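# Slide a drive sled into the rack's empty bay

## Task

Take a drive sled from the shelf and push it into the one empty bay of the drive rack. Its front face must end level with the fronts of the neighbouring drives, and it must be oriented the same way up as they are. Release it and move the grippers away afterwards. The sled must stay seated by itself; a sled that is only held there by the robot does not count.

## Robot and tools

Robot: two 6-joint arms, left_arm and right_arm, each with a parallel-jaw gripper and a fisheye wrist camera (cam_left_wrist, cam_right_wrist, both 616x616 pixels). left_arm is the robot's own left arm, on the +y side. Image left and right say nothing about which arm is which.

Scene frame: origin on the floor (z = 0) at the centre of the robot's foot, +x the direction the robot faces, +z up. Only the floor height is known for certain. Gripper frame: fingers extend along its +z and close along its y. The reported end_effector_position is the point between the finger pads, roughly 1 cm short of the fingertips. Printed hand positions can be off, more so when the arm is stretched far.

execute_actions takes "actions", a list holding at most one item, plus an optional boolean "pictures" (images are included unless you set it false).
- Empty list: issues nothing, just reports the current state.
- Motion: {"rows": [...], "steps": N}, N from 1 to 15 (default 15). Each control step lasts 1/30 s and uses one row; if there are fewer rows than steps the last row is held for the rest.
- Wait: {"steps": N} with no rows, N up to 300; it returns once N control steps have gone by since the previous result.
A refused call sends nothing to the robot.

Row layout: one flat list of 14 numbers covering both arms, always all 14 even if one arm stays still. Order: left_arm waist, shoulder, elbow, wrist pitch, wrist yaw, wrist roll, gripper opening; then the same seven for right_arm. The six joint values are absolute target angles in radians, in the same form as the Joint positions line, not offsets. Stated ranges per arm: waist -2.880 to 2.880, shoulder 0.000 to 3.142, elbow 0.000 to 3.019, wrist pitch -1.693 to 1.571, wrist yaw -1.571 to 1.571, wrist roll -2.094 to 2.094. True limits may sit up to 0.019 rad off either side. A target beyond a range end by more than 0.019 rad, and further out than the current angle, gets the call refused; a target past the real end is clipped to it, and a "joint sent to its limit" line may appear (possibly referring to an earlier action). Missing that line does not prove there is room left. The same angles can put the two hands in different places.

Gripper opening: absolute value from -1 (closed) to +1 (fully open, about 0.094 m between pads). Apart from near the extremes, the fingers are driven to where grip_measured shows the number you command. To hold something, command a value below its grip_measured reading: around 0.03 lower gives a firm grip, a smaller gap a lighter one. Readings carry a fixed per-gripper error up to about 1 mm. Pads push at most around 50 to 62 N each (less on some grippers, less on very thin parts), though first contact can spike harder.

Motion limits: each joint's target is kept within a set lead of its measured angle per step (waist 0.264, shoulder 0.32, elbow 0.276, wrist pitch 0.33, wrist yaw 0.186, wrist roll 0.522 rad), and if the targets would move the hand more than 70 mm from where it is, all are scaled back. Distant targets therefore take several calls. Between calls the arms keep heading for the last row sent, until they all nearly stop or a step is HELD; after that only a new action makes them continue or press harder. Fingers still moving keep moving.

Result lines: the state line gives each gripper's position (metres) and orientation quaternion (w, x, y, z) in the scene frame. Joint positions and Joint velocities list per arm the six joints (rad, rad/s) then the pad gap (m, m/s). grip_measured is the opening on the command scale. Joint torques follow the joint order without the gripper; they are raw drive outputs with per-arm offset, scale and noise, non-zero even in free air, so treat them as rough contact hints. "joint command not followed" means a clearance check altered or blocked some joint targets; the rest of the row still ran. HELD marks steps where your row, fully or partly, was not sent. MOTOR HOT appears from 85 °C; at 100 °C an OVER-TEMPERATURE FAULT drops that arm and its grip until it cools, so avoid holding loads for long stretches.

zoom_image: "camera" (cam_left_wrist or cam_right_wrist) and "region" [x0, y0, x1, y1] in pixels of that camera's latest image, top-left at (0, 0), at most 504 by 504. Returns a closer, sharper view.

finished_scene: "scene" is the number of the current scene. It ends that scene for good and reports whether the goal was met; the next scene's task, if any, comes in its result. Call it only after the sled sits flush, right way up, released, with the grippers clear.

Cautions: short random tugs may hit a held part or shove loose items. Do not let anything fall or leave the work area, do not let the arms collide or press on each other, and avoid drops, slips, slamming the sled into the rack or shoving hard. Smooth, economical moves are preferred.

Each tool is called by a JSON object that holds its "fn" and its "kwargs", one argument or row to a line.

## Session

{"fn": "execute_actions", "kwargs": {
  "actions": []
}}

Scene clock: 0.00 s of 5400.00 s.
left_arm: end_effector_position=(+0.3684, +0.1755, +1.0582) grip_measured=+0.057 end_effector_quat_wxyz=(+0.122, -0.667, +0.733, -0.055) | right_arm: end_effector_position=(+0.3798, +0.0255, +0.9990) grip_measured=-0.988 end_effector_quat_wxyz=(+0.152, +0.357, +0.833, +0.396)
Joint positions: left_arm=[-2.382  1.735  0.666 -0.235 -0.214 -1.792  0.05 ] | right_arm=[ 2.641  2.206  0.66   0.87  -0.109  1.435  0.001]
Joint velocities: left_arm=[-0.005 -0.005 -0.012 -0.022  0.125  0.022 -0.   ] | right_arm=[-0.005  0.005 -0.017  0.002  0.007 -0.007  0.001]
Joint torques (N m, as the arm reports them, + toward a larger angle): no reading

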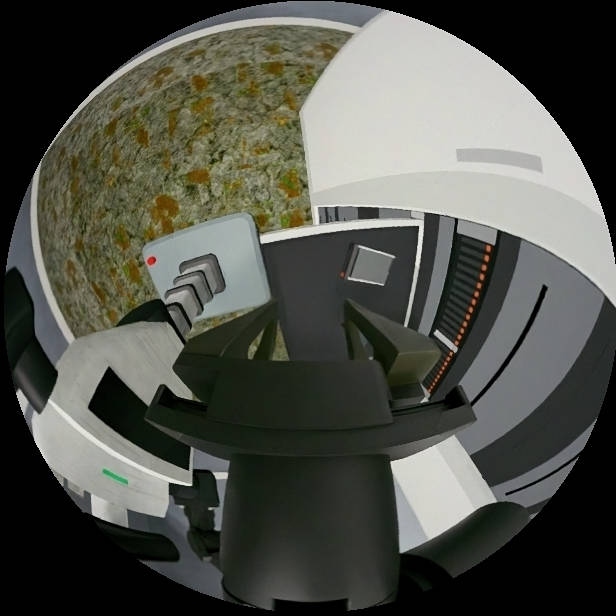

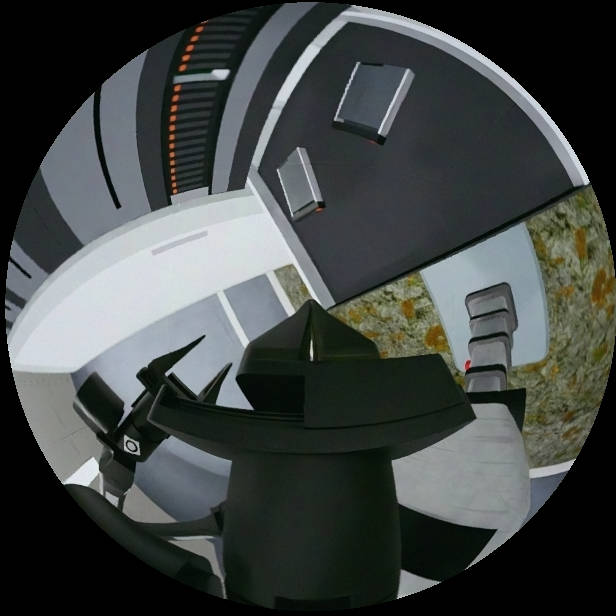

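{"fn": "execute_actions", "kwargs": {
  "actions": [
    {"rows":[[-2.182,1.735,0.666,-0.235,-0.214,-1.792,1,2.641,2.206,0.66,0.87,-0.109,1.435,-1]],"steps":15}
  ],
  "pictures": false
}}

{"fn": "execute_actions", "kwargs": {
  "actions": [
    {"rows":[[-2.182,1.535,0.666,-0.235,-0.214,-1.792,1,2.641,2.206,0.66,0.87,-0.109,1.435,-1]],"steps":15}
  ],
  "pictures": false
}}

{"fn": "execute_actions", "kwargs": {
  "actions": [
    {"rows":[[-2.182,1.535,0.866,-0.235,-0.214,-1.792,1,2.641,2.206,0.66,0.87,-0.109,1.435,-1]],"steps":15}
  ],
  "pictures": false
}}

{"fn": "execute_actions", "kwargs": {
  "actions": [
    {"rows":[[-2.182,1.535,0.866,-0.035,-0.214,-1.792,1,2.641,2.206,0.66,0.87,-0.109,1.435,-1]],"steps":15}
  ],
  "pictures": false
}}

{"fn": "execute_actions", "kwargs": {
  "actions": [
    {"rows":[[-2.182,1.535,0.866,-0.035,-0.014,-1.792,1,2.641,2.206,0.66,0.87,-0.109,1.435,-1]],"steps":15}
  ]
}}

Scene clock: 30.17 s of 5400.00 s.
left_arm: end_effector_position=(+0.3809, +0.2568, +1.0549) grip_measured=+1.000 end_effector_quat_wxyz=(+0.130, -0.737, +0.662, -0.035) | right_arm: end_effector_position=(+0.3798, +0.0255, +0.9990) grip_measured=-0.988 end_effector_quat_wxyz=(+0.152, +0.357, +0.833, +0.396)
Joint positions: left_arm=[-2.177  1.735  0.666 -0.235 -0.216 -1.792  0.094] | right_arm=[ 2.641  2.206  0.66   0.87  -0.109  1.435  0.001]
Joint velocities: left_arm=[-0.044  0.015 -0.007 -0.007  0.037 -0.037  0.   ] | right_arm=[-0.015  0.005  0.022  0.007  0.037  0.007 -0.   ]
Joint torques (N m, as the arm reports them, + toward a larger angle): left_arm=[ -0.9  -11.07   3.68   0.9   -0.16   0.  ] | right_arm=[  1.57 -11.53   1.03   1.56  -0.05  -0.04]
Steps of this call (steps 1 to 90: nothing new was sent; then 26.67 s passed at rest; steps 91 to 105: all 15 steps of this action). Readings (joint positions):
91: left_arm=[-2.369 1.735 0.666 -0.235 -0.208 -1.792] | right_arm=[2.641 2.206 0.660 0.870 -0.109 1.435]
92: left_arm=[-2.338 1.735 0.666 -0.235 -0.207 -1.792] | right_arm=[2.641 2.206 0.660 0.870 -0.109 1.435]
94: left_arm=[-2.248 1.735 0.666 -0.235 -0.210 -1.792] | right_arm=[2.641 2.206 0.660 0.870 -0.109 1.435]
98: left_arm=[-2.150 1.735 0.666 -0.235 -0.216 -1.792] | right_arm=[2.641 2.206 0.660 0.870 -0.109 1.435]
105: the state above

Scene clock: 30.67 s of 5400.00 s.
left_arm: end_effector_position=(+0.4139, +0.2549, +1.1307) grip_measured=+1.000 end_effector_quat_wxyz=(+0.183, -0.735, +0.643, -0.115) | right_arm: end_effector_position=(+0.3798, +0.0255, +0.9990) grip_measured=-0.988 end_effector_quat_wxyz=(+0.152, +0.357, +0.833, +0.396)
Joint positions: left_arm=[-2.177  1.528  0.654 -0.235 -0.215 -1.792  0.094] | right_arm=[ 2.641  2.206  0.66   0.87  -0.109  1.435  0.001]
Joint velocities: left_arm=[ 0.005  0.142 -0.002  0.002 -0.007  0.022  0.   ] | right_arm=[-0.015 -0.005  0.007 -0.017 -0.051  0.007 -0.   ]
Joint torques (N m, as the arm reports them, + toward a larger angle): left_arm=[-0.9  -9.76  5.74  1.31 -0.21  0.01] | right_arm=[  1.71 -11.49   1.12   1.5   -0.05  -0.04]
Steps of this call (steps 1 to 15: all 15 steps of this action). Readings (joint positions):
1: left_arm=[-2.177 1.724 0.665 -0.235 -0.215 -1.792] | right_arm=[2.641 2.206 0.660 0.870 -0.109 1.435]
2: left_arm=[-2.177 1.698 0.658 -0.235 -0.215 -1.792] | right_arm=[2.641 2.206 0.660 0.870 -0.109 1.435]
4: left_arm=[-2.177 1.622 0.652 -0.235 -0.215 -1.792] | right_arm=[2.641 2.206 0.660 0.870 -0.109 1.435]
8: left_arm=[-2.177 1.507 0.654 -0.235 -0.215 -1.792] | right_arm=[2.641 2.206 0.660 0.870 -0.109 1.435]
15: the state above

Scene clock: 31.17 s of 5400.00 s.
left_arm: end_effector_position=(+0.5077, +0.2444, +1.1969) grip_measured=+1.000 end_effector_quat_wxyz=(+0.230, -0.726, +0.620, -0.187) | right_arm: end_effector_position=(+0.3798, +0.0255, +0.9990) grip_measured=-0.988 end_effector_quat_wxyz=(+0.152, +0.357, +0.833, +0.396)
Joint positions: left_arm=[-2.177  1.538  0.847 -0.237 -0.215 -1.792  0.094] | right_arm=[ 2.641  2.206  0.66   0.87  -0.109  1.435  0.001]
Joint velocities: left_arm=[-0.005 -0.005  0.012  0.002 -0.007  0.022  0.   ] | right_arm=[-0.015 -0.005 -0.017  0.002 -0.051  0.022 -0.   ]
Joint torques (N m, as the arm reports them, + toward a larger angle): left_arm=[ -1.04 -12.21   7.35   1.49  -0.19   0.04] | right_arm=[  1.45 -11.7    1.05   1.52  -0.07  -0.05]
Steps of this call (steps 1 to 15: all 15 steps of this action). Readings (joint positions):
1: left_arm=[-2.177 1.532 0.661 -0.236 -0.215 -1.792] | right_arm=[2.641 2.206 0.660 0.870 -0.109 1.435]
2: left_arm=[-2.177 1.537 0.673 -0.237 -0.215 -1.792] | right_arm=[2.641 2.206 0.660 0.870 -0.109 1.435]
4: left_arm=[-2.177 1.544 0.714 -0.237 -0.215 -1.792] | right_arm=[2.641 2.206 0.660 0.870 -0.109 1.435]
8: left_arm=[-2.177 1.545 0.813 -0.237 -0.215 -1.792] | right_arm=[2.641 2.206 0.660 0.870 -0.109 1.435]
15: the state above

Scene clock: 31.67 s of 5400.00 s.
left_arm: end_effector_position=(+0.5402, +0.2409, +1.2218) grip_measured=+1.000 end_effector_quat_wxyz=(+0.275, -0.712, +0.593, -0.257) | right_arm: end_effector_position=(+0.3798, +0.0255, +0.9990) grip_measured=-0.988 end_effector_quat_wxyz=(+0.152, +0.357, +0.833, +0.396)
Joint positions: left_arm=[-2.177  1.54   0.844 -0.056 -0.215 -1.792  0.094] | right_arm=[ 2.641  2.206  0.66   0.87  -0.109  1.435  0.001]
Joint velocities: left_arm=[ 0.005 -0.005 -0.022 -0.002  0.051  0.051  0.   ] | right_arm=[-0.005 -0.015 -0.007  0.012  0.007 -0.051 -0.   ]
Joint torques (N m, as the arm reports them, + toward a larger angle): left_arm=[ -1.08 -12.62   7.73   2.66  -0.16   0.04] | right_arm=[  1.67 -11.56   1.06   1.57  -0.06  -0.05]
Steps of this call (steps 1 to 15: all 15 steps of this action). Readings (joint positions):
1: left_arm=[-2.177 1.538 0.845 -0.198 -0.215 -1.792] | right_arm=[2.641 2.206 0.660 0.870 -0.109 1.435]
2: left_arm=[-2.177 1.541 0.843 -0.147 -0.215 -1.792] | right_arm=[2.641 2.206 0.660 0.870 -0.109 1.435]
4: left_arm=[-2.177 1.540 0.844 -0.082 -0.215 -1.792] | right_arm=[2.641 2.206 0.660 0.870 -0.109 1.435]
8: left_arm=[-2.177 1.540 0.844 -0.058 -0.215 -1.792] | right_arm=[2.641 2.206 0.660 0.870 -0.109 1.435]
15: the state above

Scene clock: 32.17 s of 5400.00 s.
left_arm: end_effector_position=(+0.5382, +0.2065, +1.2206) grip_measured=+1.000 end_effector_quat_wxyz=(+0.202, -0.690, +0.622, -0.312) | right_arm: end_effector_position=(+0.3798, +0.0255, +0.9990) grip_measured=-0.988 end_effector_quat_wxyz=(+0.152, +0.357, +0.833, +0.396)
Joint positions: left_arm=[-2.178  1.54   0.844 -0.055 -0.017 -1.792  0.094] | right_arm=[ 2.641  2.206  0.66   0.87  -0.109  1.435  0.001]
Joint velocities: left_arm=[ 0.005 -0.005  0.027 -0.002 -0.022 -0.037  0.   ] | right_arm=[-0.005  0.005 -0.002 -0.012 -0.037 -0.007  0.   ]
Joint torques (N m, as the arm reports them, + toward a larger angle): left_arm=[ -0.98 -12.37   7.69   2.64   0.07   0.04] | right_arm=[  1.48 -11.73   1.11   1.54  -0.07  -0.06]
Steps of this call (steps 1 to 15: all 15 steps of this action). Readings (joint positions):
1: left_arm=[-2.174 1.540 0.844 -0.056 -0.122 -1.792] | right_arm=[2.641 2.206 0.660 0.870 -0.109 1.435]
2: left_arm=[-2.174 1.540 0.844 -0.055 -0.057 -1.792] | right_arm=[2.641 2.206 0.660 0.870 -0.109 1.435]
4: left_arm=[-2.178 1.540 0.844 -0.055 -0.022 -1.792] | right_arm=[2.641 2.206 0.660 0.870 -0.109 1.435]
8: left_arm=[-2.178 1.540 0.844 -0.055 -0.017 -1.792] | right_arm=[2.641 2.206 0.660 0.870 -0.109 1.435]
15: the state above

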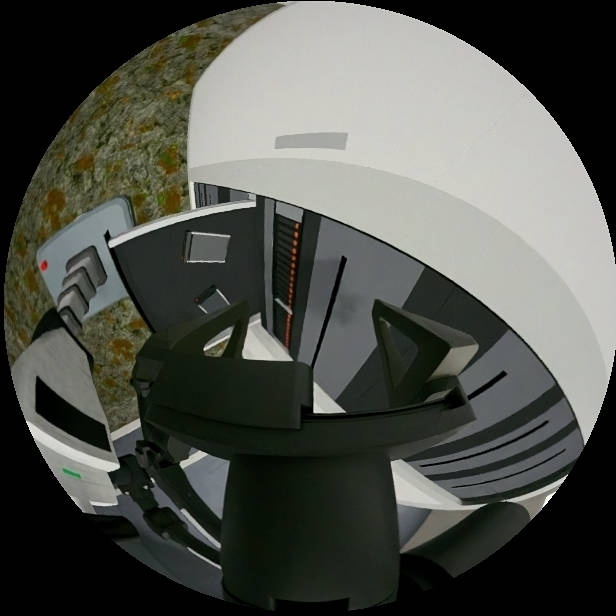

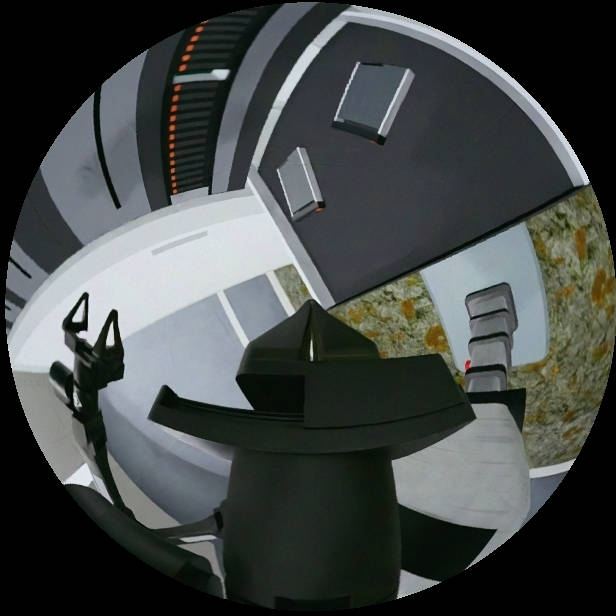

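{"fn": "execute_actions", "kwargs": {
  "actions": [
    {"rows":[[-2.4,1.9,0.75,0.4,-0.2,-1.0,1,2.2,2.206,0.66,0.87,-0.109,1.435,-1]],"steps":15}
  ],
  "pictures": false
}}

{"fn": "execute_actions", "kwargs": {
  "actions": [
    {"rows":[[-2.5,2.2,0.72,0.9,-0.35,-0.4,1,1.8,2.206,0.66,0.87,-0.109,1.435,-1]],"steps":15}
  ],
  "pictures": false
}}

{"fn": "execute_actions", "kwargs": {
  "actions": [
    {"rows":[[-2.5,2.44,0.716,1.03,-0.35,-0.2,1,1.8,2.206,0.66,0.87,-0.109,1.435,-1]],"steps":15}
  ]
}}

Scene clock: 110.60 s of 5400.00 s.
left_arm: end_effector_position=(+0.4725, +0.1140, +1.0449) grip_measured=+1.000 end_effector_quat_wxyz=(+0.285, -0.368, +0.868, -0.170) | right_arm: end_effector_position=(+0.4733, -0.1975, +0.9857) grip_measured=-0.988 end_effector_quat_wxyz=(+0.243, +0.547, +0.729, +0.331)
Joint positions: left_arm=[-2.418  1.949  0.733  0.361 -0.194 -1.097  0.094] | right_arm=[ 2.155  2.206  0.66   0.87  -0.104  1.435  0.001]
Joint velocities: left_arm=[ 0.034  0.005 -0.105  0.017 -0.051  0.623  0.   ] | right_arm=[ 0.269 -0.005  0.007  0.007  0.007 -0.022 -0.   ]
Joint torques (N m, as the arm reports them, + toward a larger angle): left_arm=[  0.6  -17.79   4.86   3.26  -0.34   0.16] | right_arm=[  3.88 -11.26   0.78   1.47  -0.27  -0.06]
Steps of this call (steps 1 to 15: the robot went on to your last target; steps 16 to 90: nothing new was sent; then 74.93 s passed at rest; steps 91 to 105: all 15 steps of this action). Readings (joint positions):
91: left_arm=[-2.186 1.548 0.838 -0.028 -0.057 -1.760] | right_arm=[2.630 2.206 0.660 0.870 -0.114 1.435]
92: left_arm=[-2.198 1.565 0.834 0.017 -0.091 -1.721] | right_arm=[2.607 2.206 0.660 0.870 -0.115 1.435]
94: left_arm=[-2.237 1.624 0.825 0.105 -0.136 -1.641] | right_arm=[2.526 2.206 0.660 0.870 -0.115 1.435]
98: left_arm=[-2.330 1.785 0.797 0.276 -0.185 -1.412] | right_arm=[2.308 2.206 0.660 0.870 -0.114 1.435]
105: the state above

Scene clock: 111.10 s of 5400.00 s.
left_arm: end_effector_position=(+0.4644, +0.0918, +0.9978) grip_measured=+1.000 end_effector_quat_wxyz=(+0.435, -0.073, +0.895, -0.069) | right_arm: end_effector_position=(+0.4654, -0.3911, +0.9800) grip_measured=-0.988 end_effector_quat_wxyz=(+0.304, +0.677, +0.616, +0.266)
Joint positions: left_arm=[-2.507  2.224  0.709  0.876 -0.347 -0.441  0.094] | right_arm=[ 1.766  2.206  0.66   0.87  -0.105  1.435  0.001]
Joint velocities: left_arm=[-0.005 -0.151  0.007  0.056 -0.037  0.227  0.   ] | right_arm=[ 0.317 -0.005  0.007 -0.012  0.007 -0.066  0.001]
Joint torques (N m, as the arm reports them, + toward a larger angle): left_arm=[ -0.39 -16.04   2.16   2.85  -0.33   0.12] | right_arm=[  2.22 -11.78   0.6    1.48  -0.21  -0.03]
Steps of this call (steps 1 to 15: all 15 steps of this action). Readings (joint positions):
1: left_arm=[-2.423 1.968 0.726 0.424 -0.267 -1.021] | right_arm=[2.151 2.206 0.660 0.870 -0.112 1.435]
2: left_arm=[-2.432 2.005 0.727 0.535 -0.317 -0.925] | right_arm=[2.135 2.206 0.660 0.870 -0.114 1.435]
4: left_arm=[-2.458 2.109 0.734 0.742 -0.343 -0.743] | right_arm=[2.061 2.206 0.660 0.870 -0.115 1.435]
8: left_arm=[-2.504 2.236 0.721 0.854 -0.344 -0.547] | right_arm=[1.852 2.206 0.660 0.870 -0.111 1.435]
15: the state above

Scene clock: 111.60 s of 5400.00 s.
left_arm: end_effector_position=(+0.4093, +0.1144, +0.9103) grip_measured=+1.000 end_effector_quat_wxyz=(+0.394, +0.038, +0.918, -0.000) | right_arm: end_effector_position=(+0.4694, -0.3725, +0.9804) grip_measured=-0.988 end_effector_quat_wxyz=(+0.298, +0.665, +0.628, +0.273)
Joint positions: left_arm=[-2.507  2.467  0.709  1.007 -0.348 -0.222  0.094] | right_arm=[ 1.803  2.206  0.66   0.87  -0.108  1.435  0.001]
Joint velocities: left_arm=[-0.015 -0.161  0.017  0.012  0.037  0.081  0.   ] | right_arm=[-0.005 -0.015 -0.017  0.002 -0.007 -0.051 -0.   ]
Joint torques (N m, as the arm reports them, + toward a larger angle): left_arm=[ -0.24 -15.43   0.05   2.75  -0.29   0.09] | right_arm=[  0.07 -11.46   0.7    1.43  -0.1   -0.04]
Steps of this call (steps 1 to 15: all 15 steps of this action). Readings (joint positions):
1: left_arm=[-2.507 2.235 0.710 0.907 -0.348 -0.407] | right_arm=[1.777 2.206 0.660 0.870 -0.106 1.435]
2: left_arm=[-2.507 2.261 0.717 0.952 -0.348 -0.373] | right_arm=[1.787 2.206 0.660 0.870 -0.106 1.435]
4: left_arm=[-2.507 2.337 0.731 0.997 -0.348 -0.318] | right_arm=[1.800 2.206 0.660 0.870 -0.108 1.435]
8: left_arm=[-2.507 2.464 0.719 1.006 -0.348 -0.256] | right_arm=[1.803 2.206 0.660 0.870 -0.108 1.435]
15: the state above

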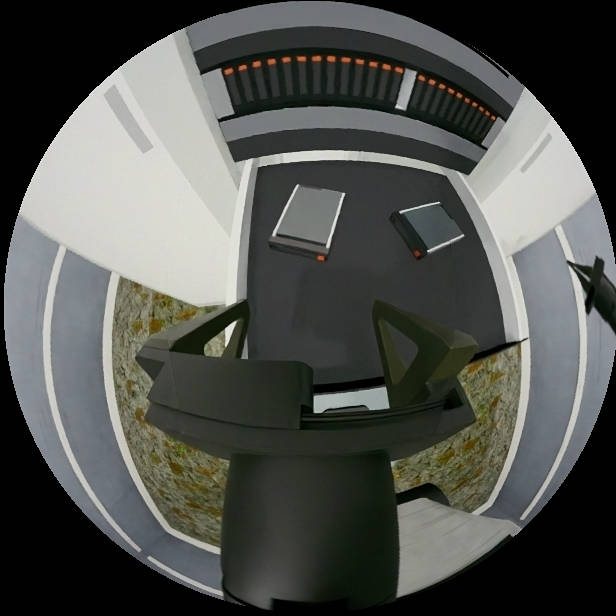

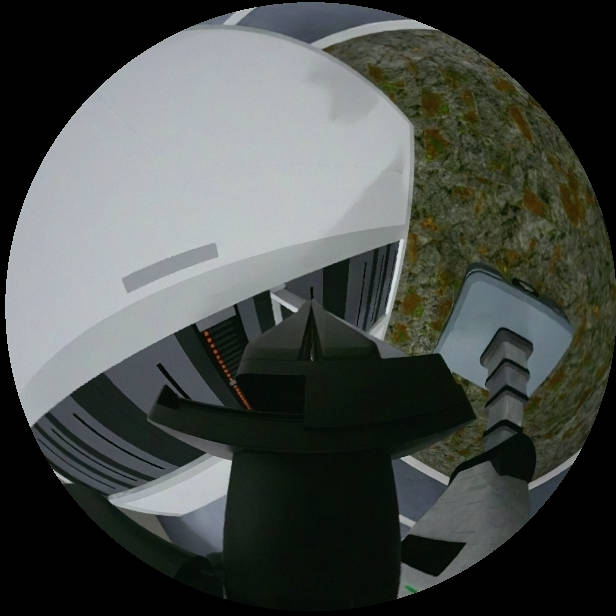

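{"fn": "execute_actions", "kwargs": {
  "actions": [
    {"rows":[[-2.40,2.45,0.85,1.0,-0.1,-0.1,1,1.8,2.206,0.66,0.87,-0.109,1.435,-1],[-2.35,2.5,0.9,1.0,0,-0.1,1,1.8,2.206,0.66,0.87,-0.109,1.435,-1],[-2.298,2.56,0.945,1.007,0.07,-0.1,1,1.8,2.206,0.66,0.87,-0.109,1.435,-1]],"steps":15}
  ]
}}

Scene clock: 128.10 s of 5400.00 s.
left_arm: end_effector_position=(+0.5169, +0.1244, +0.8900) grip_measured=+1.000 end_effector_quat_wxyz=(+0.428, +0.059, +0.893, -0.129) | right_arm: end_effector_position=(+0.4694, -0.3725, +0.9804) grip_measured=-0.988 end_effector_quat_wxyz=(+0.298, +0.665, +0.628, +0.273)
Joint positions: left_arm=[-2.278  2.553  0.949  1.007  0.066 -0.119  0.094] | right_arm=[ 1.803  2.206  0.66   0.87  -0.108  1.435  0.001]
Joint velocities: left_arm=[-0.161  0.024 -0.022 -0.002 -0.007  0.081  0.   ] | right_arm=[-0.005 -0.005 -0.017  0.002  0.007  0.007  0.   ]
Joint torques (N m, as the arm reports them, + toward a larger angle): left_arm=[ -1.78 -15.74   0.45   1.96   0.16   0.12] | right_arm=[  0.41 -11.55   0.72   1.51  -0.09  -0.04]
Steps of this call (steps 1 to 30: the robot went on to your last target; steps 31 to 90: nothing new was sent; then 13.00 s passed at rest; steps 91 to 105: all 15 steps of this action). Readings (joint positions):
91: left_arm=[-2.497 2.453 0.721 1.009 -0.258 -0.198] | right_arm=[1.803 2.206 0.660 0.870 -0.108 1.435]
92: left_arm=[-2.480 2.461 0.745 1.007 -0.170 -0.184] | right_arm=[1.803 2.206 0.660 0.870 -0.108 1.435]
94: left_arm=[-2.423 2.493 0.831 1.007 -0.014 -0.164] | right_arm=[1.803 2.206 0.660 0.870 -0.108 1.435]
98: left_arm=[-2.301 2.550 0.961 1.007 0.062 -0.134] | right_arm=[1.803 2.206 0.660 0.870 -0.108 1.435]
105: the state above

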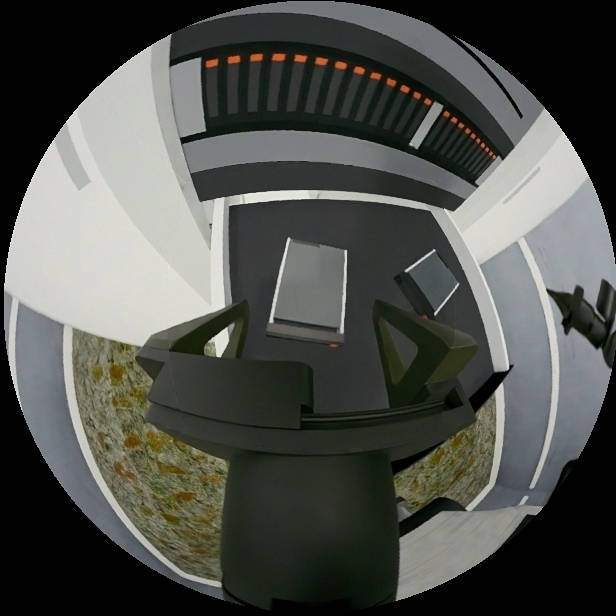

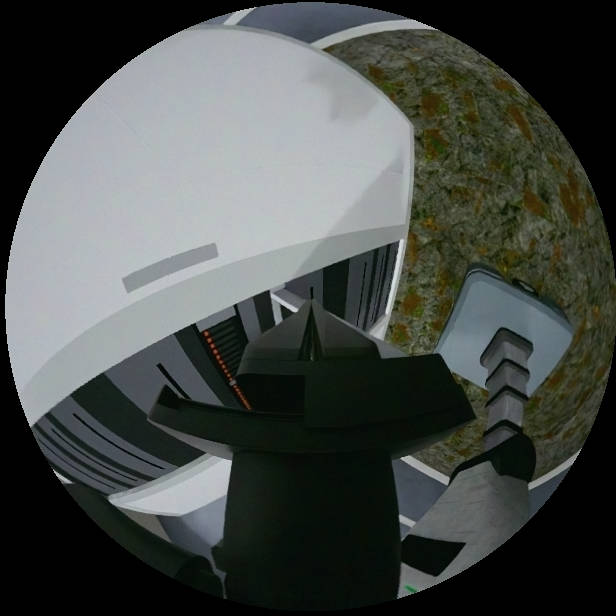

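{"fn": "execute_actions", "kwargs": {
  "actions": [
    {"rows":[[-2.29,2.62,1.02,1.0,0.07,-0.1,1,1.8,2.206,0.66,0.87,-0.109,1.435,-1],[-2.29,2.70,1.10,0.995,0.07,-0.1,1,1.8,2.206,0.66,0.87,-0.109,1.435,-1]],"steps":15}
  ]
}}

Scene clock: 139.07 s of 5400.00 s.
left_arm: end_effector_position=(+0.5342, +0.1046, +0.8380) grip_measured=+1.000 end_effector_quat_wxyz=(+0.433, +0.075, +0.888, -0.135) | right_arm: end_effector_position=(+0.4694, -0.3725, +0.9804) grip_measured=-0.988 end_effector_quat_wxyz=(+0.298, +0.665, +0.628, +0.273)
Joint positions: left_arm=[-2.298  2.701  1.108  1.009  0.073 -0.105  0.094] | right_arm=[ 1.803  2.206  0.66   0.87  -0.108  1.435  0.001]
Joint velocities: left_arm=[ 0.005 -0.005 -0.002  0.012 -0.007  0.022  0.   ] | right_arm=[-0.005 -0.015  0.022  0.027 -0.007 -0.051  0.   ]
Joint torques (N m, as the arm reports them, + toward a larger angle): left_arm=[ -0.65 -18.05   0.45   1.33  -0.12   0.  ] | right_arm=[  0.62 -11.55   0.69   1.43  -0.09  -0.03]
Steps of this call (steps 1 to 30: the robot went on to your last target; steps 31 to 90: nothing new was sent; then 7.47 s passed at rest; steps 91 to 105: all 15 steps of this action). Readings (joint positions):
91: left_arm=[-2.295 2.558 0.955 1.007 0.067 -0.113] | right_arm=[1.803 2.206 0.660 0.870 -0.108 1.435]
92: left_arm=[-2.295 2.575 0.979 1.007 0.067 -0.113] | right_arm=[1.803 2.206 0.660 0.870 -0.108 1.435]
94: left_arm=[-2.295 2.635 1.059 1.007 0.067 -0.113] | right_arm=[1.803 2.206 0.660 0.870 -0.108 1.435]
98: left_arm=[-2.297 2.699 1.108 1.006 0.074 -0.110] | right_arm=[1.803 2.206 0.660 0.870 -0.108 1.435]
105: the state above

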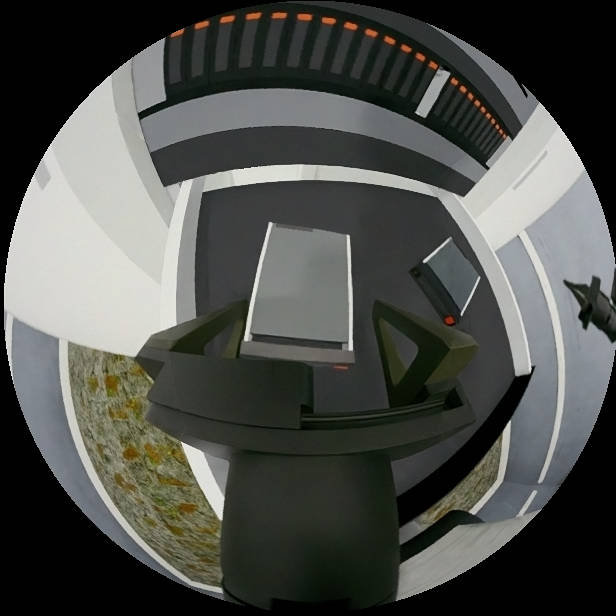

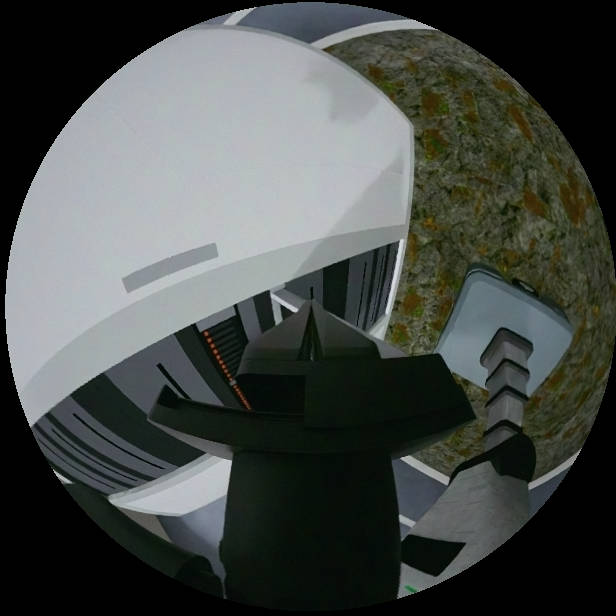

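{"fn": "execute_actions", "kwargs": {
  "actions": [
    {"rows":[[-2.272,2.70,1.10,0.995,0.07,-0.1,1,1.8,2.206,0.66,0.87,-0.109,1.435,-1],[-2.272,2.70,1.10,0.995,0.07,-0.1,1,1.8,2.206,0.66,0.87,-0.109,1.435,-1],[-2.272,2.70,1.10,0.995,0.07,-0.1,1,1.8,2.206,0.66,0.87,-0.109,1.435,-1],[-2.272,2.70,1.10,0.995,0.07,-0.1,1,1.8,2.206,0.66,0.87,-0.109,1.435,-1],[-2.272,2.70,1.10,0.995,0.07,-0.1,1,1.8,2.206,0.66,0.87,-0.109,1.435,-1],[-2.272,2.72,1.115,0.995,0.07,-0.1,1,1.8,2.206,0.66,0.87,-0.109,1.435,-1],[-2.272,2.74,1.13,0.995,0.07,-0.1,1,1.8,2.206,0.66,0.87,-0.109,1.435,-1]],"steps":15}
  ]
}}

Scene clock: 148.17 s of 5400.00 s.
left_arm: end_effector_position=(+0.5351, +0.1045, +0.8377) grip_measured=+1.000 end_effector_quat_wxyz=(+0.433, +0.076, +0.888, -0.135) | right_arm: end_effector_position=(+0.4694, -0.3725, +0.9804) grip_measured=-0.988 end_effector_quat_wxyz=(+0.298, +0.665, +0.628, +0.273)
Joint positions: left_arm=[-2.297  2.703  1.111  1.009  0.073 -0.103  0.094] | right_arm=[ 1.803  2.206  0.66   0.87  -0.108  1.435  0.001]
Joint velocities: left_arm=[-0.015  0.005  0.012 -0.007  0.022 -0.037  0.   ] | right_arm=[-0.005 -0.005 -0.012 -0.002  0.066 -0.007 -0.001]
Joint torques (N m, as the arm reports them, + toward a larger angle): left_arm=[  1.36 -14.21   2.12   1.32  -0.12   0.03] | right_arm=[  0.53 -11.62   0.66   1.47  -0.1   -0.05]
Steps of this call (steps 1 to 15: the robot went on to your last target; steps 16 to 90: nothing new was sent; then 5.60 s passed at rest; steps 91 to 105: all 15 steps of this action). Readings (joint positions):
91: left_arm=[-2.297 2.701 1.108 1.009 0.073 -0.105] | right_arm=[1.803 2.206 0.660 0.870 -0.108 1.435]
92: left_arm=[-2.297 2.701 1.108 1.009 0.073 -0.105] | right_arm=[1.803 2.206 0.660 0.870 -0.108 1.435]
94: left_arm=[-2.297 2.701 1.108 1.009 0.073 -0.105] | right_arm=[1.803 2.206 0.660 0.870 -0.108 1.435]
98: left_arm=[-2.297 2.702 1.110 1.009 0.073 -0.104] | right_arm=[1.803 2.206 0.660 0.870 -0.108 1.435]
105: the state above

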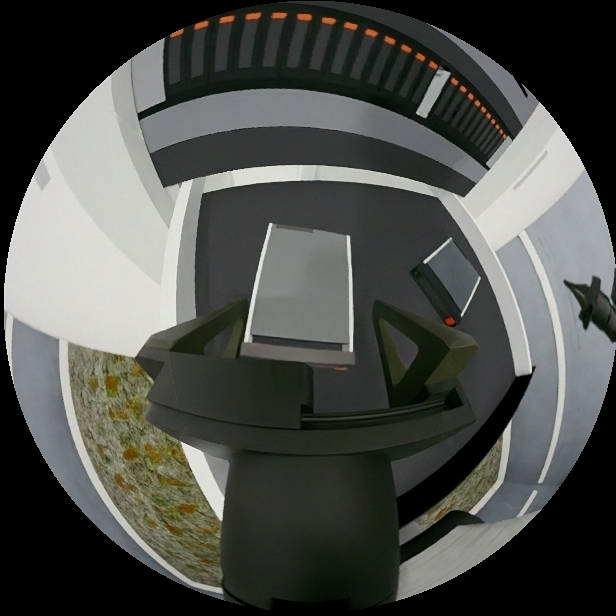

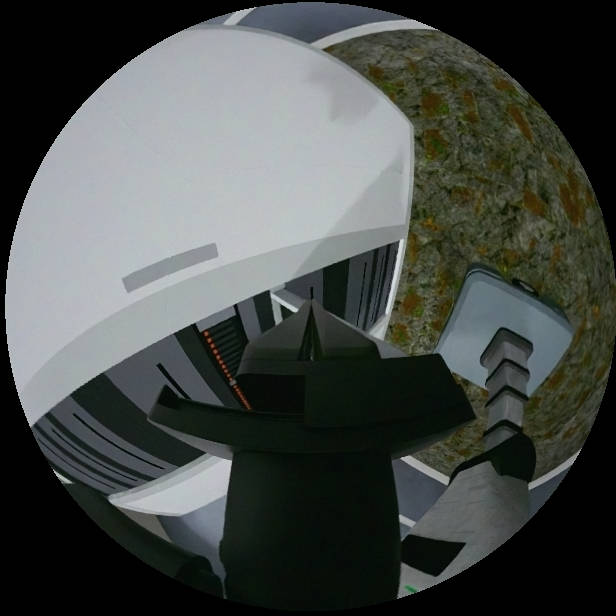

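{"fn": "execute_actions", "kwargs": {
  "actions": [
    {"rows":[[-2.29,2.66,1.08,0.995,0.07,-0.1,1,1.8,2.206,0.66,0.87,-0.109,1.435,-1],[-2.29,2.66,1.08,0.995,0.07,-0.1,1,1.8,2.206,0.66,0.87,-0.109,1.435,-1],[-2.29,2.66,1.08,0.995,0.07,-0.1,1,1.8,2.206,0.66,0.87,-0.109,1.435,-1],[-2.29,2.66,1.08,0.995,0.07,-0.1,1,1.8,2.206,0.66,0.87,-0.109,1.435,-1],[-2.29,2.66,1.08,0.995,0.07,-0.1,1,1.8,2.206,0.66,0.87,-0.109,1.435,-1],[-2.26,2.66,1.08,0.995,0.07,-0.1,1,1.8,2.206,0.66,0.87,-0.109,1.435,-1]],"steps":15}
  ]
}}

{"fn": "execute_actions", "kwargs": {
  "actions": [
    {"rows":[[-2.26,2.69,1.105,0.995,0.07,-0.1,1,1.8,2.206,0.66,0.87,-0.109,1.435,-1],[-2.26,2.71,1.12,0.995,0.07,-0.1,1,1.8,2.206,0.66,0.87,-0.109,1.435,-1],[-2.26,2.73,1.135,0.995,0.07,-0.1,1,1.8,2.206,0.66,0.87,-0.109,1.435,-1]],"steps":15}
  ]
}}

Scene clock: 155.93 s of 5400.00 s.
left_arm: end_effector_position=(+0.5321, +0.1049, +0.8444) grip_measured=+1.000 end_effector_quat_wxyz=(+0.431, +0.076, +0.889, -0.137) | right_arm: end_effector_position=(+0.4694, -0.3725, +0.9804) grip_measured=-0.988 end_effector_quat_wxyz=(+0.298, +0.665, +0.628, +0.273)
Joint positions: left_arm=[-2.297  2.683  1.09   1.006  0.079 -0.104  0.094] | right_arm=[ 1.803  2.206  0.66   0.87  -0.108  1.435  0.001]
Joint velocities: left_arm=[-0.015 -0.015 -0.007 -0.012  0.051  0.051  0.   ] | right_arm=[-0.015 -0.015 -0.007  0.007 -0.066 -0.022  0.001]
Joint torques (N m, as the arm reports them, + toward a larger angle): left_arm=[  2.5  -19.19   0.26   1.48  -0.4    0.02] | right_arm=[  0.25 -11.42   0.68   1.46  -0.09  -0.04]
Steps of this call (steps 1 to 15: the robot went on to your last target; steps 16 to 90: nothing new was sent; then 4.27 s passed at rest; steps 91 to 105: all 15 steps of this action). Readings (joint positions):
91: left_arm=[-2.297 2.699 1.108 1.009 0.074 -0.103] | right_arm=[1.803 2.206 0.660 0.870 -0.108 1.435]
92: left_arm=[-2.297 2.695 1.103 1.008 0.075 -0.103] | right_arm=[1.803 2.206 0.660 0.870 -0.108 1.435]
94: left_arm=[-2.298 2.687 1.093 1.007 0.076 -0.103] | right_arm=[1.803 2.206 0.660 0.870 -0.108 1.435]
98: left_arm=[-2.297 2.683 1.090 1.006 0.079 -0.104] | right_arm=[1.803 2.206 0.660 0.870 -0.108 1.435]
105: the state above

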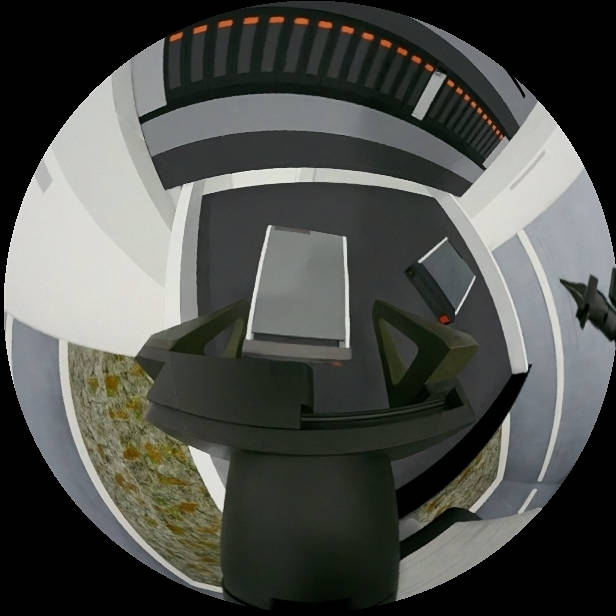

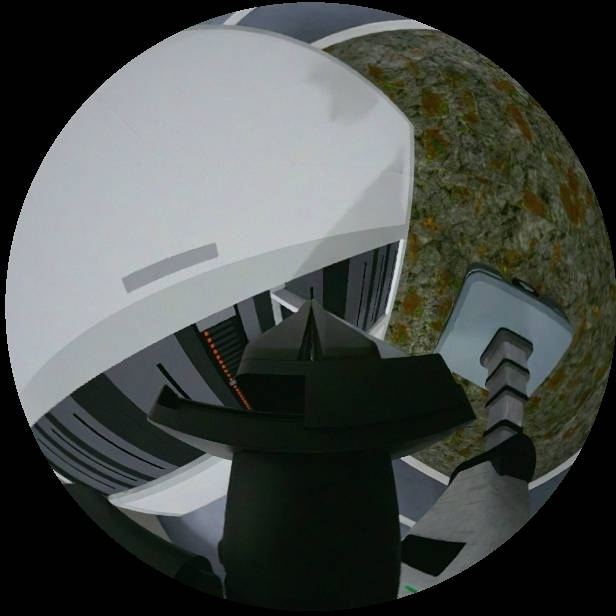

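Scene clock: 156.43 s of 5400.00 s.
left_arm: end_effector_position=(+0.5388, +0.1049, +0.8374) grip_measured=+1.000 end_effector_quat_wxyz=(+0.436, +0.076, +0.887, -0.136) | right_arm: end_effector_position=(+0.4694, -0.3725, +0.9804) grip_measured=-0.988 end_effector_quat_wxyz=(+0.298, +0.665, +0.628, +0.273)
Joint positions: left_arm=[-2.293  2.706  1.121  1.008  0.078 -0.102  0.094] | right_arm=[ 1.803  2.206  0.66   0.87  -0.108  1.435  0.001]
Joint velocities: left_arm=[ 0.005 -0.005 -0.022 -0.007 -0.037 -0.007  0.   ] | right_arm=[-0.005 -0.005  0.002 -0.002  0.007 -0.037 -0.001]
Joint torques (N m, as the arm reports them, + toward a larger angle): left_arm=[  2.09 -15.27   1.9    1.37  -0.37   0.01] | right_arm=[  0.56 -11.51   0.7    1.45  -0.09  -0.06]
Steps of this call (steps 1 to 15: all 15 steps of this action). Readings (joint positions):
1: left_arm=[-2.297 2.683 1.090 1.006 0.079 -0.104] | right_arm=[1.803 2.206 0.660 0.870 -0.108 1.435]
2: left_arm=[-2.297 2.684 1.092 1.006 0.079 -0.104] | right_arm=[1.803 2.206 0.660 0.870 -0.108 1.435]
4: left_arm=[-2.295 2.695 1.108 1.006 0.079 -0.104] | right_arm=[1.803 2.206 0.660 0.870 -0.108 1.435]
8: left_arm=[-2.293 2.706 1.121 1.008 0.078 -0.102] | right_arm=[1.803 2.206 0.660 0.870 -0.108 1.435]
15: the state above

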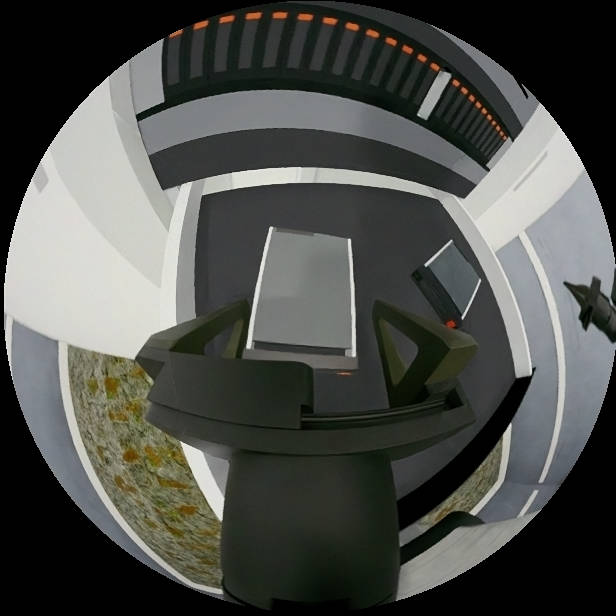

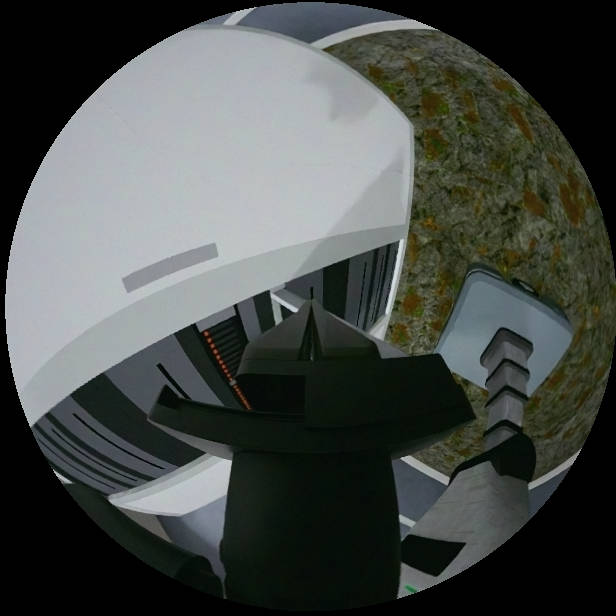

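{"fn": "execute_actions", "kwargs": {
  "actions": [
    {"rows":[[-2.293,2.71,1.12,1.0,0.07,-0.1,0.45,1.8,2.206,0.66,0.87,-0.109,1.435,-1]],"steps":15}
  ]
}}

Scene clock: 166.70 s of 5400.00 s.
left_arm: end_effector_position=(+0.5408, +0.1058, +0.8393) grip_measured=+0.453 end_effector_quat_wxyz=(+0.438, +0.073, +0.886, -0.133) | right_arm: end_effector_position=(+0.4694, -0.3725, +0.9804) grip_measured=-0.988 end_effector_quat_wxyz=(+0.298, +0.665, +0.628, +0.273)
Joint positions: left_arm=[-2.293  2.703  1.121  1.01   0.071 -0.104  0.068] | right_arm=[ 1.803  2.206  0.66   0.87  -0.108  1.435  0.001]
Joint velocities: left_arm=[-0.015 -0.024 -0.022  0.012 -0.022 -0.051  0.001] | right_arm=[-0.005 -0.015 -0.007 -0.012 -0.007 -0.007  0.   ]
Joint torques (N m, as the arm reports them, + toward a larger angle): left_arm=[ -0.77 -17.14   0.92   1.6   -0.02   0.02] | right_arm=[  0.57 -11.62   0.69   1.46  -0.1   -0.05]
Steps of this call (steps 1 to 15: the robot went on to your last target; steps 16 to 90: nothing new was sent; then 6.77 s passed at rest; steps 91 to 105: all 15 steps of this action). Readings (joint positions):
91: left_arm=[-2.294 2.706 1.121 1.008 0.075 -0.101] | right_arm=[1.803 2.206 0.660 0.870 -0.108 1.435]
92: left_arm=[-2.294 2.706 1.121 1.008 0.073 -0.101] | right_arm=[1.803 2.206 0.660 0.870 -0.108 1.435]
94: left_arm=[-2.293 2.703 1.120 1.010 0.071 -0.104] | right_arm=[1.803 2.206 0.660 0.870 -0.108 1.435]
98: left_arm=[-2.293 2.703 1.121 1.010 0.071 -0.104] | right_arm=[1.803 2.206 0.660 0.870 -0.108 1.435]
105: the state above

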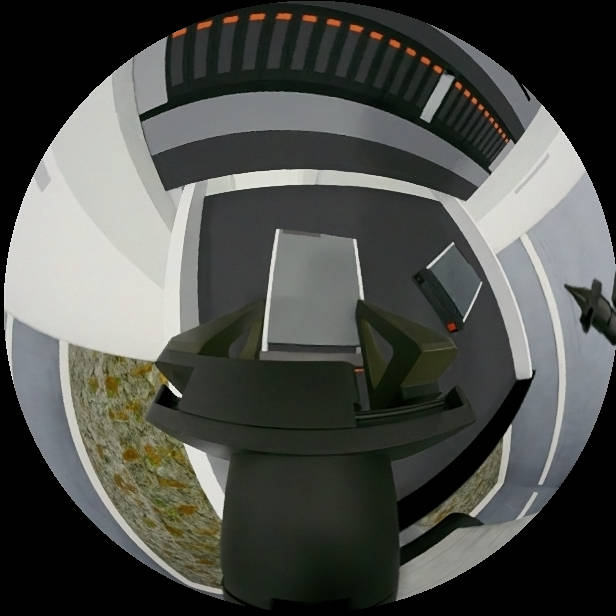

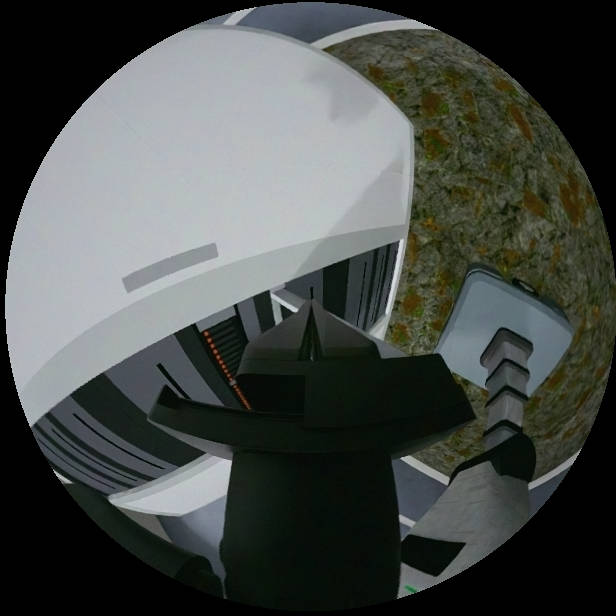

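{"fn": "execute_actions", "kwargs": {
  "actions": [
    {"rows":[[-2.293,2.71,1.12,1.0,0.07,-0.1,0.2,1.8,2.206,0.66,0.87,-0.109,1.435,-1]],"steps":12}
  ]
}}

Scene clock: 169.63 s of 5400.00 s.
left_arm: end_effector_position=(+0.5412, +0.1061, +0.8395) grip_measured=+0.204 end_effector_quat_wxyz=(+0.439, +0.073, +0.886, -0.133) | right_arm: end_effector_position=(+0.4694, -0.3725, +0.9804) grip_measured=-0.988 end_effector_quat_wxyz=(+0.298, +0.665, +0.628, +0.273)
Joint positions: left_arm=[-2.293  2.702  1.121  1.01   0.07  -0.104  0.057] | right_arm=[ 1.803  2.206  0.66   0.87  -0.108  1.435  0.001]
Joint velocities: left_arm=[-0.024  0.005 -0.017 -0.007 -0.051  0.022 -0.   ] | right_arm=[-0.005 -0.005 -0.007 -0.002 -0.022 -0.066 -0.   ]
Joint torques (N m, as the arm reports them, + toward a larger angle): left_arm=[ -1.07 -16.67   0.89   1.55   0.01   0.02] | right_arm=[  0.71 -11.7    0.65   1.46  -0.1   -0.04]
Steps of this call (steps 1 to 15: the robot went on to your last target; steps 16 to 76: nothing new was sent; steps 77 to 88: all 12 steps of this action). Readings (joint positions):
77: left_arm=[-2.293 2.703 1.121 1.010 0.071 -0.104] | right_arm=[1.803 2.206 0.660 0.870 -0.108 1.435]
78: left_arm=[-2.293 2.703 1.121 1.010 0.070 -0.104] | right_arm=[1.803 2.206 0.660 0.870 -0.108 1.435]
80: left_arm=[-2.293 2.702 1.121 1.010 0.070 -0.104] | right_arm=[1.803 2.206 0.660 0.870 -0.108 1.435]
84: left_arm=[-2.293 2.702 1.121 1.010 0.070 -0.104] | right_arm=[1.803 2.206 0.660 0.870 -0.108 1.435]
88: the state above

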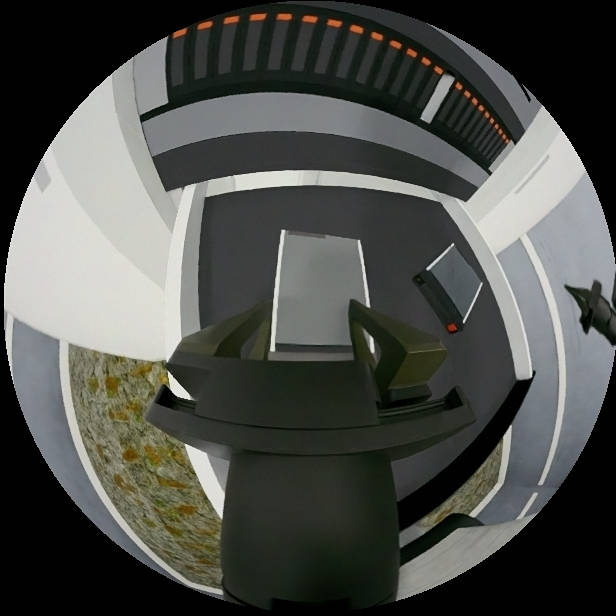

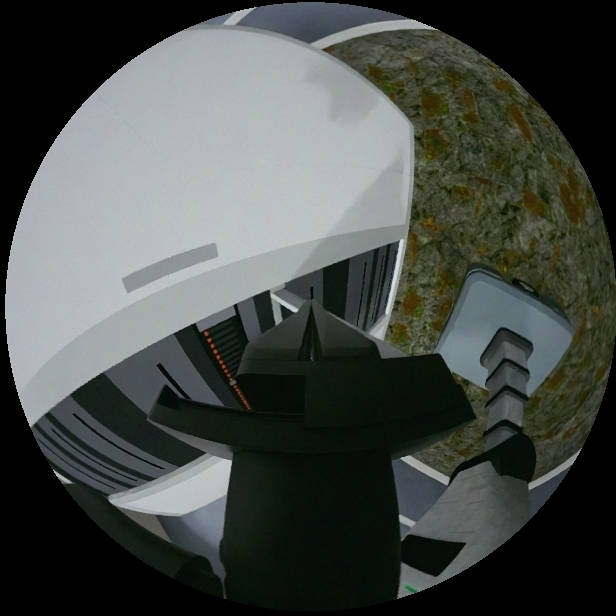

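{"fn": "execute_actions", "kwargs": {
  "actions": [
    {"rows":[[-2.3,2.6,1.12,0.9,0.05,-0.1,1,1.8,2.206,0.66,0.87,-0.109,1.435,-1],[-2.3,2.6,1.12,0.9,0.05,-0.1,1,1.8,2.206,0.66,0.87,-0.109,1.435,-1],[-2.3,2.6,1.12,0.9,0.05,-0.1,1,1.8,2.206,0.66,0.87,-0.109,1.435,-1],[-2.3,2.6,1.12,0.9,0.05,-0.1,1,1.8,2.206,0.66,0.87,-0.109,1.435,-1],[-2.32,2.5,1.15,0.6,0.03,-0.1,1,1.8,2.206,0.66,0.87,-0.109,1.435,-1],[-2.32,2.5,1.15,0.6,0.03,-0.1,1,1.8,2.206,0.66,0.87,-0.109,1.435,-1],[-2.32,2.5,1.15,0.6,0.03,-0.1,1,1.8,2.206,0.66,0.87,-0.109,1.435,-1],[-2.32,2.47,1.2,0.25,0.02,-0.1,1,1.8,2.206,0.66,0.87,-0.109,1.435,-1]],"steps":15}
  ],
  "pictures": false
}}

{"fn": "execute_actions", "kwargs": {
  "actions": [
    {"rows":[[-2.32,2.48,1.205,0.25,0.02,-0.1,1,1.8,2.206,0.66,0.87,-0.109,1.435,-1]],"steps":15}
  ]
}}

Scene clock: 191.80 s of 5400.00 s.
left_arm: end_effector_position=(+0.5587, +0.0985, +0.8745) grip_measured=+1.000 end_effector_quat_wxyz=(+0.255, +0.078, +0.960, -0.085) | right_arm: end_effector_position=(+0.4694, -0.3725, +0.9804) grip_measured=-0.988 end_effector_quat_wxyz=(+0.298, +0.665, +0.628, +0.273)
Joint positions: left_arm=[-2.314  2.455  1.198  0.278  0.023 -0.107  0.094] | right_arm=[ 1.803  2.206  0.66   0.87  -0.108  1.435  0.001]
Joint velocities: left_arm=[-0.005 -0.005  0.017 -0.149  0.037 -0.022  0.   ] | right_arm=[ 0.034  0.005  0.017 -0.012  0.007 -0.066 -0.001]
Joint torques (N m, as the arm reports them, + toward a larger angle): left_arm=[ -1.46 -17.5    3.14   0.84  -0.11   0.06] | right_arm=[  0.45 -11.58   0.74   1.51  -0.09  -0.03]
Steps of this call (steps 1 to 15: the robot went on to your last target; steps 16 to 90: nothing new was sent; then 18.67 s passed at rest; steps 91 to 105: all 15 steps of this action). Readings (joint positions):
91: left_arm=[-2.293 2.694 1.121 0.992 0.060 -0.105] | right_arm=[1.803 2.206 0.660 0.870 -0.108 1.435]
92: left_arm=[-2.293 2.679 1.118 0.962 0.055 -0.105] | right_arm=[1.803 2.206 0.660 0.870 -0.108 1.435]
94: left_arm=[-2.296 2.649 1.117 0.926 0.056 -0.107] | right_arm=[1.803 2.206 0.660 0.870 -0.108 1.435]
98: left_arm=[-2.308 2.541 1.131 0.604 0.029 -0.107] | right_arm=[1.803 2.206 0.660 0.870 -0.108 1.435]
105: the state above

Scene clock: 192.30 s of 5400.00 s.
left_arm: end_effector_position=(+0.5457, +0.1015, +0.8594) grip_measured=+1.000 end_effector_quat_wxyz=(+0.236, +0.079, +0.965, -0.081) | right_arm: end_effector_position=(+0.4694, -0.3725, +0.9804) grip_measured=-0.988 end_effector_quat_wxyz=(+0.298, +0.665, +0.628, +0.273)
Joint positions: left_arm=[-2.314  2.477  1.198  0.26   0.023 -0.107  0.094] | right_arm=[ 1.803  2.206  0.66   0.87  -0.108  1.435  0.001]
Joint velocities: left_arm=[-0.005 -0.005 -0.007 -0.012 -0.022 -0.051  0.   ] | right_arm=[-0.005 -0.005  0.012 -0.007  0.022 -0.037  0.   ]
Joint torques (N m, as the arm reports them, + toward a larger angle): left_arm=[ -1.58 -18.61   3.12   1.01  -0.14   0.06] | right_arm=[  0.25 -11.66   0.67   1.46  -0.08  -0.04]
Steps of this call (steps 1 to 15: all 15 steps of this action). Readings (joint positions):
1: left_arm=[-2.314 2.455 1.198 0.274 0.023 -0.107] | right_arm=[1.803 2.206 0.660 0.870 -0.108 1.435]
2: left_arm=[-2.314 2.457 1.198 0.269 0.023 -0.107] | right_arm=[1.803 2.206 0.660 0.870 -0.108 1.435]
4: left_arm=[-2.314 2.464 1.198 0.264 0.023 -0.107] | right_arm=[1.803 2.206 0.660 0.870 -0.108 1.435]
8: left_arm=[-2.314 2.475 1.198 0.261 0.023 -0.107] | right_arm=[1.803 2.206 0.660 0.870 -0.108 1.435]
15: the state above

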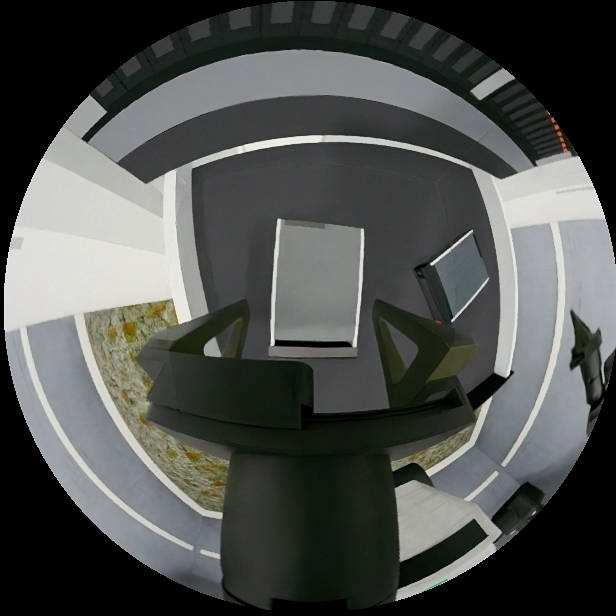

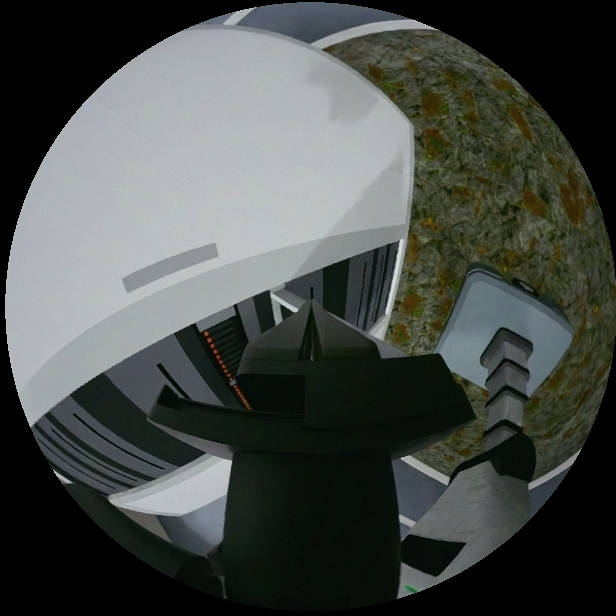

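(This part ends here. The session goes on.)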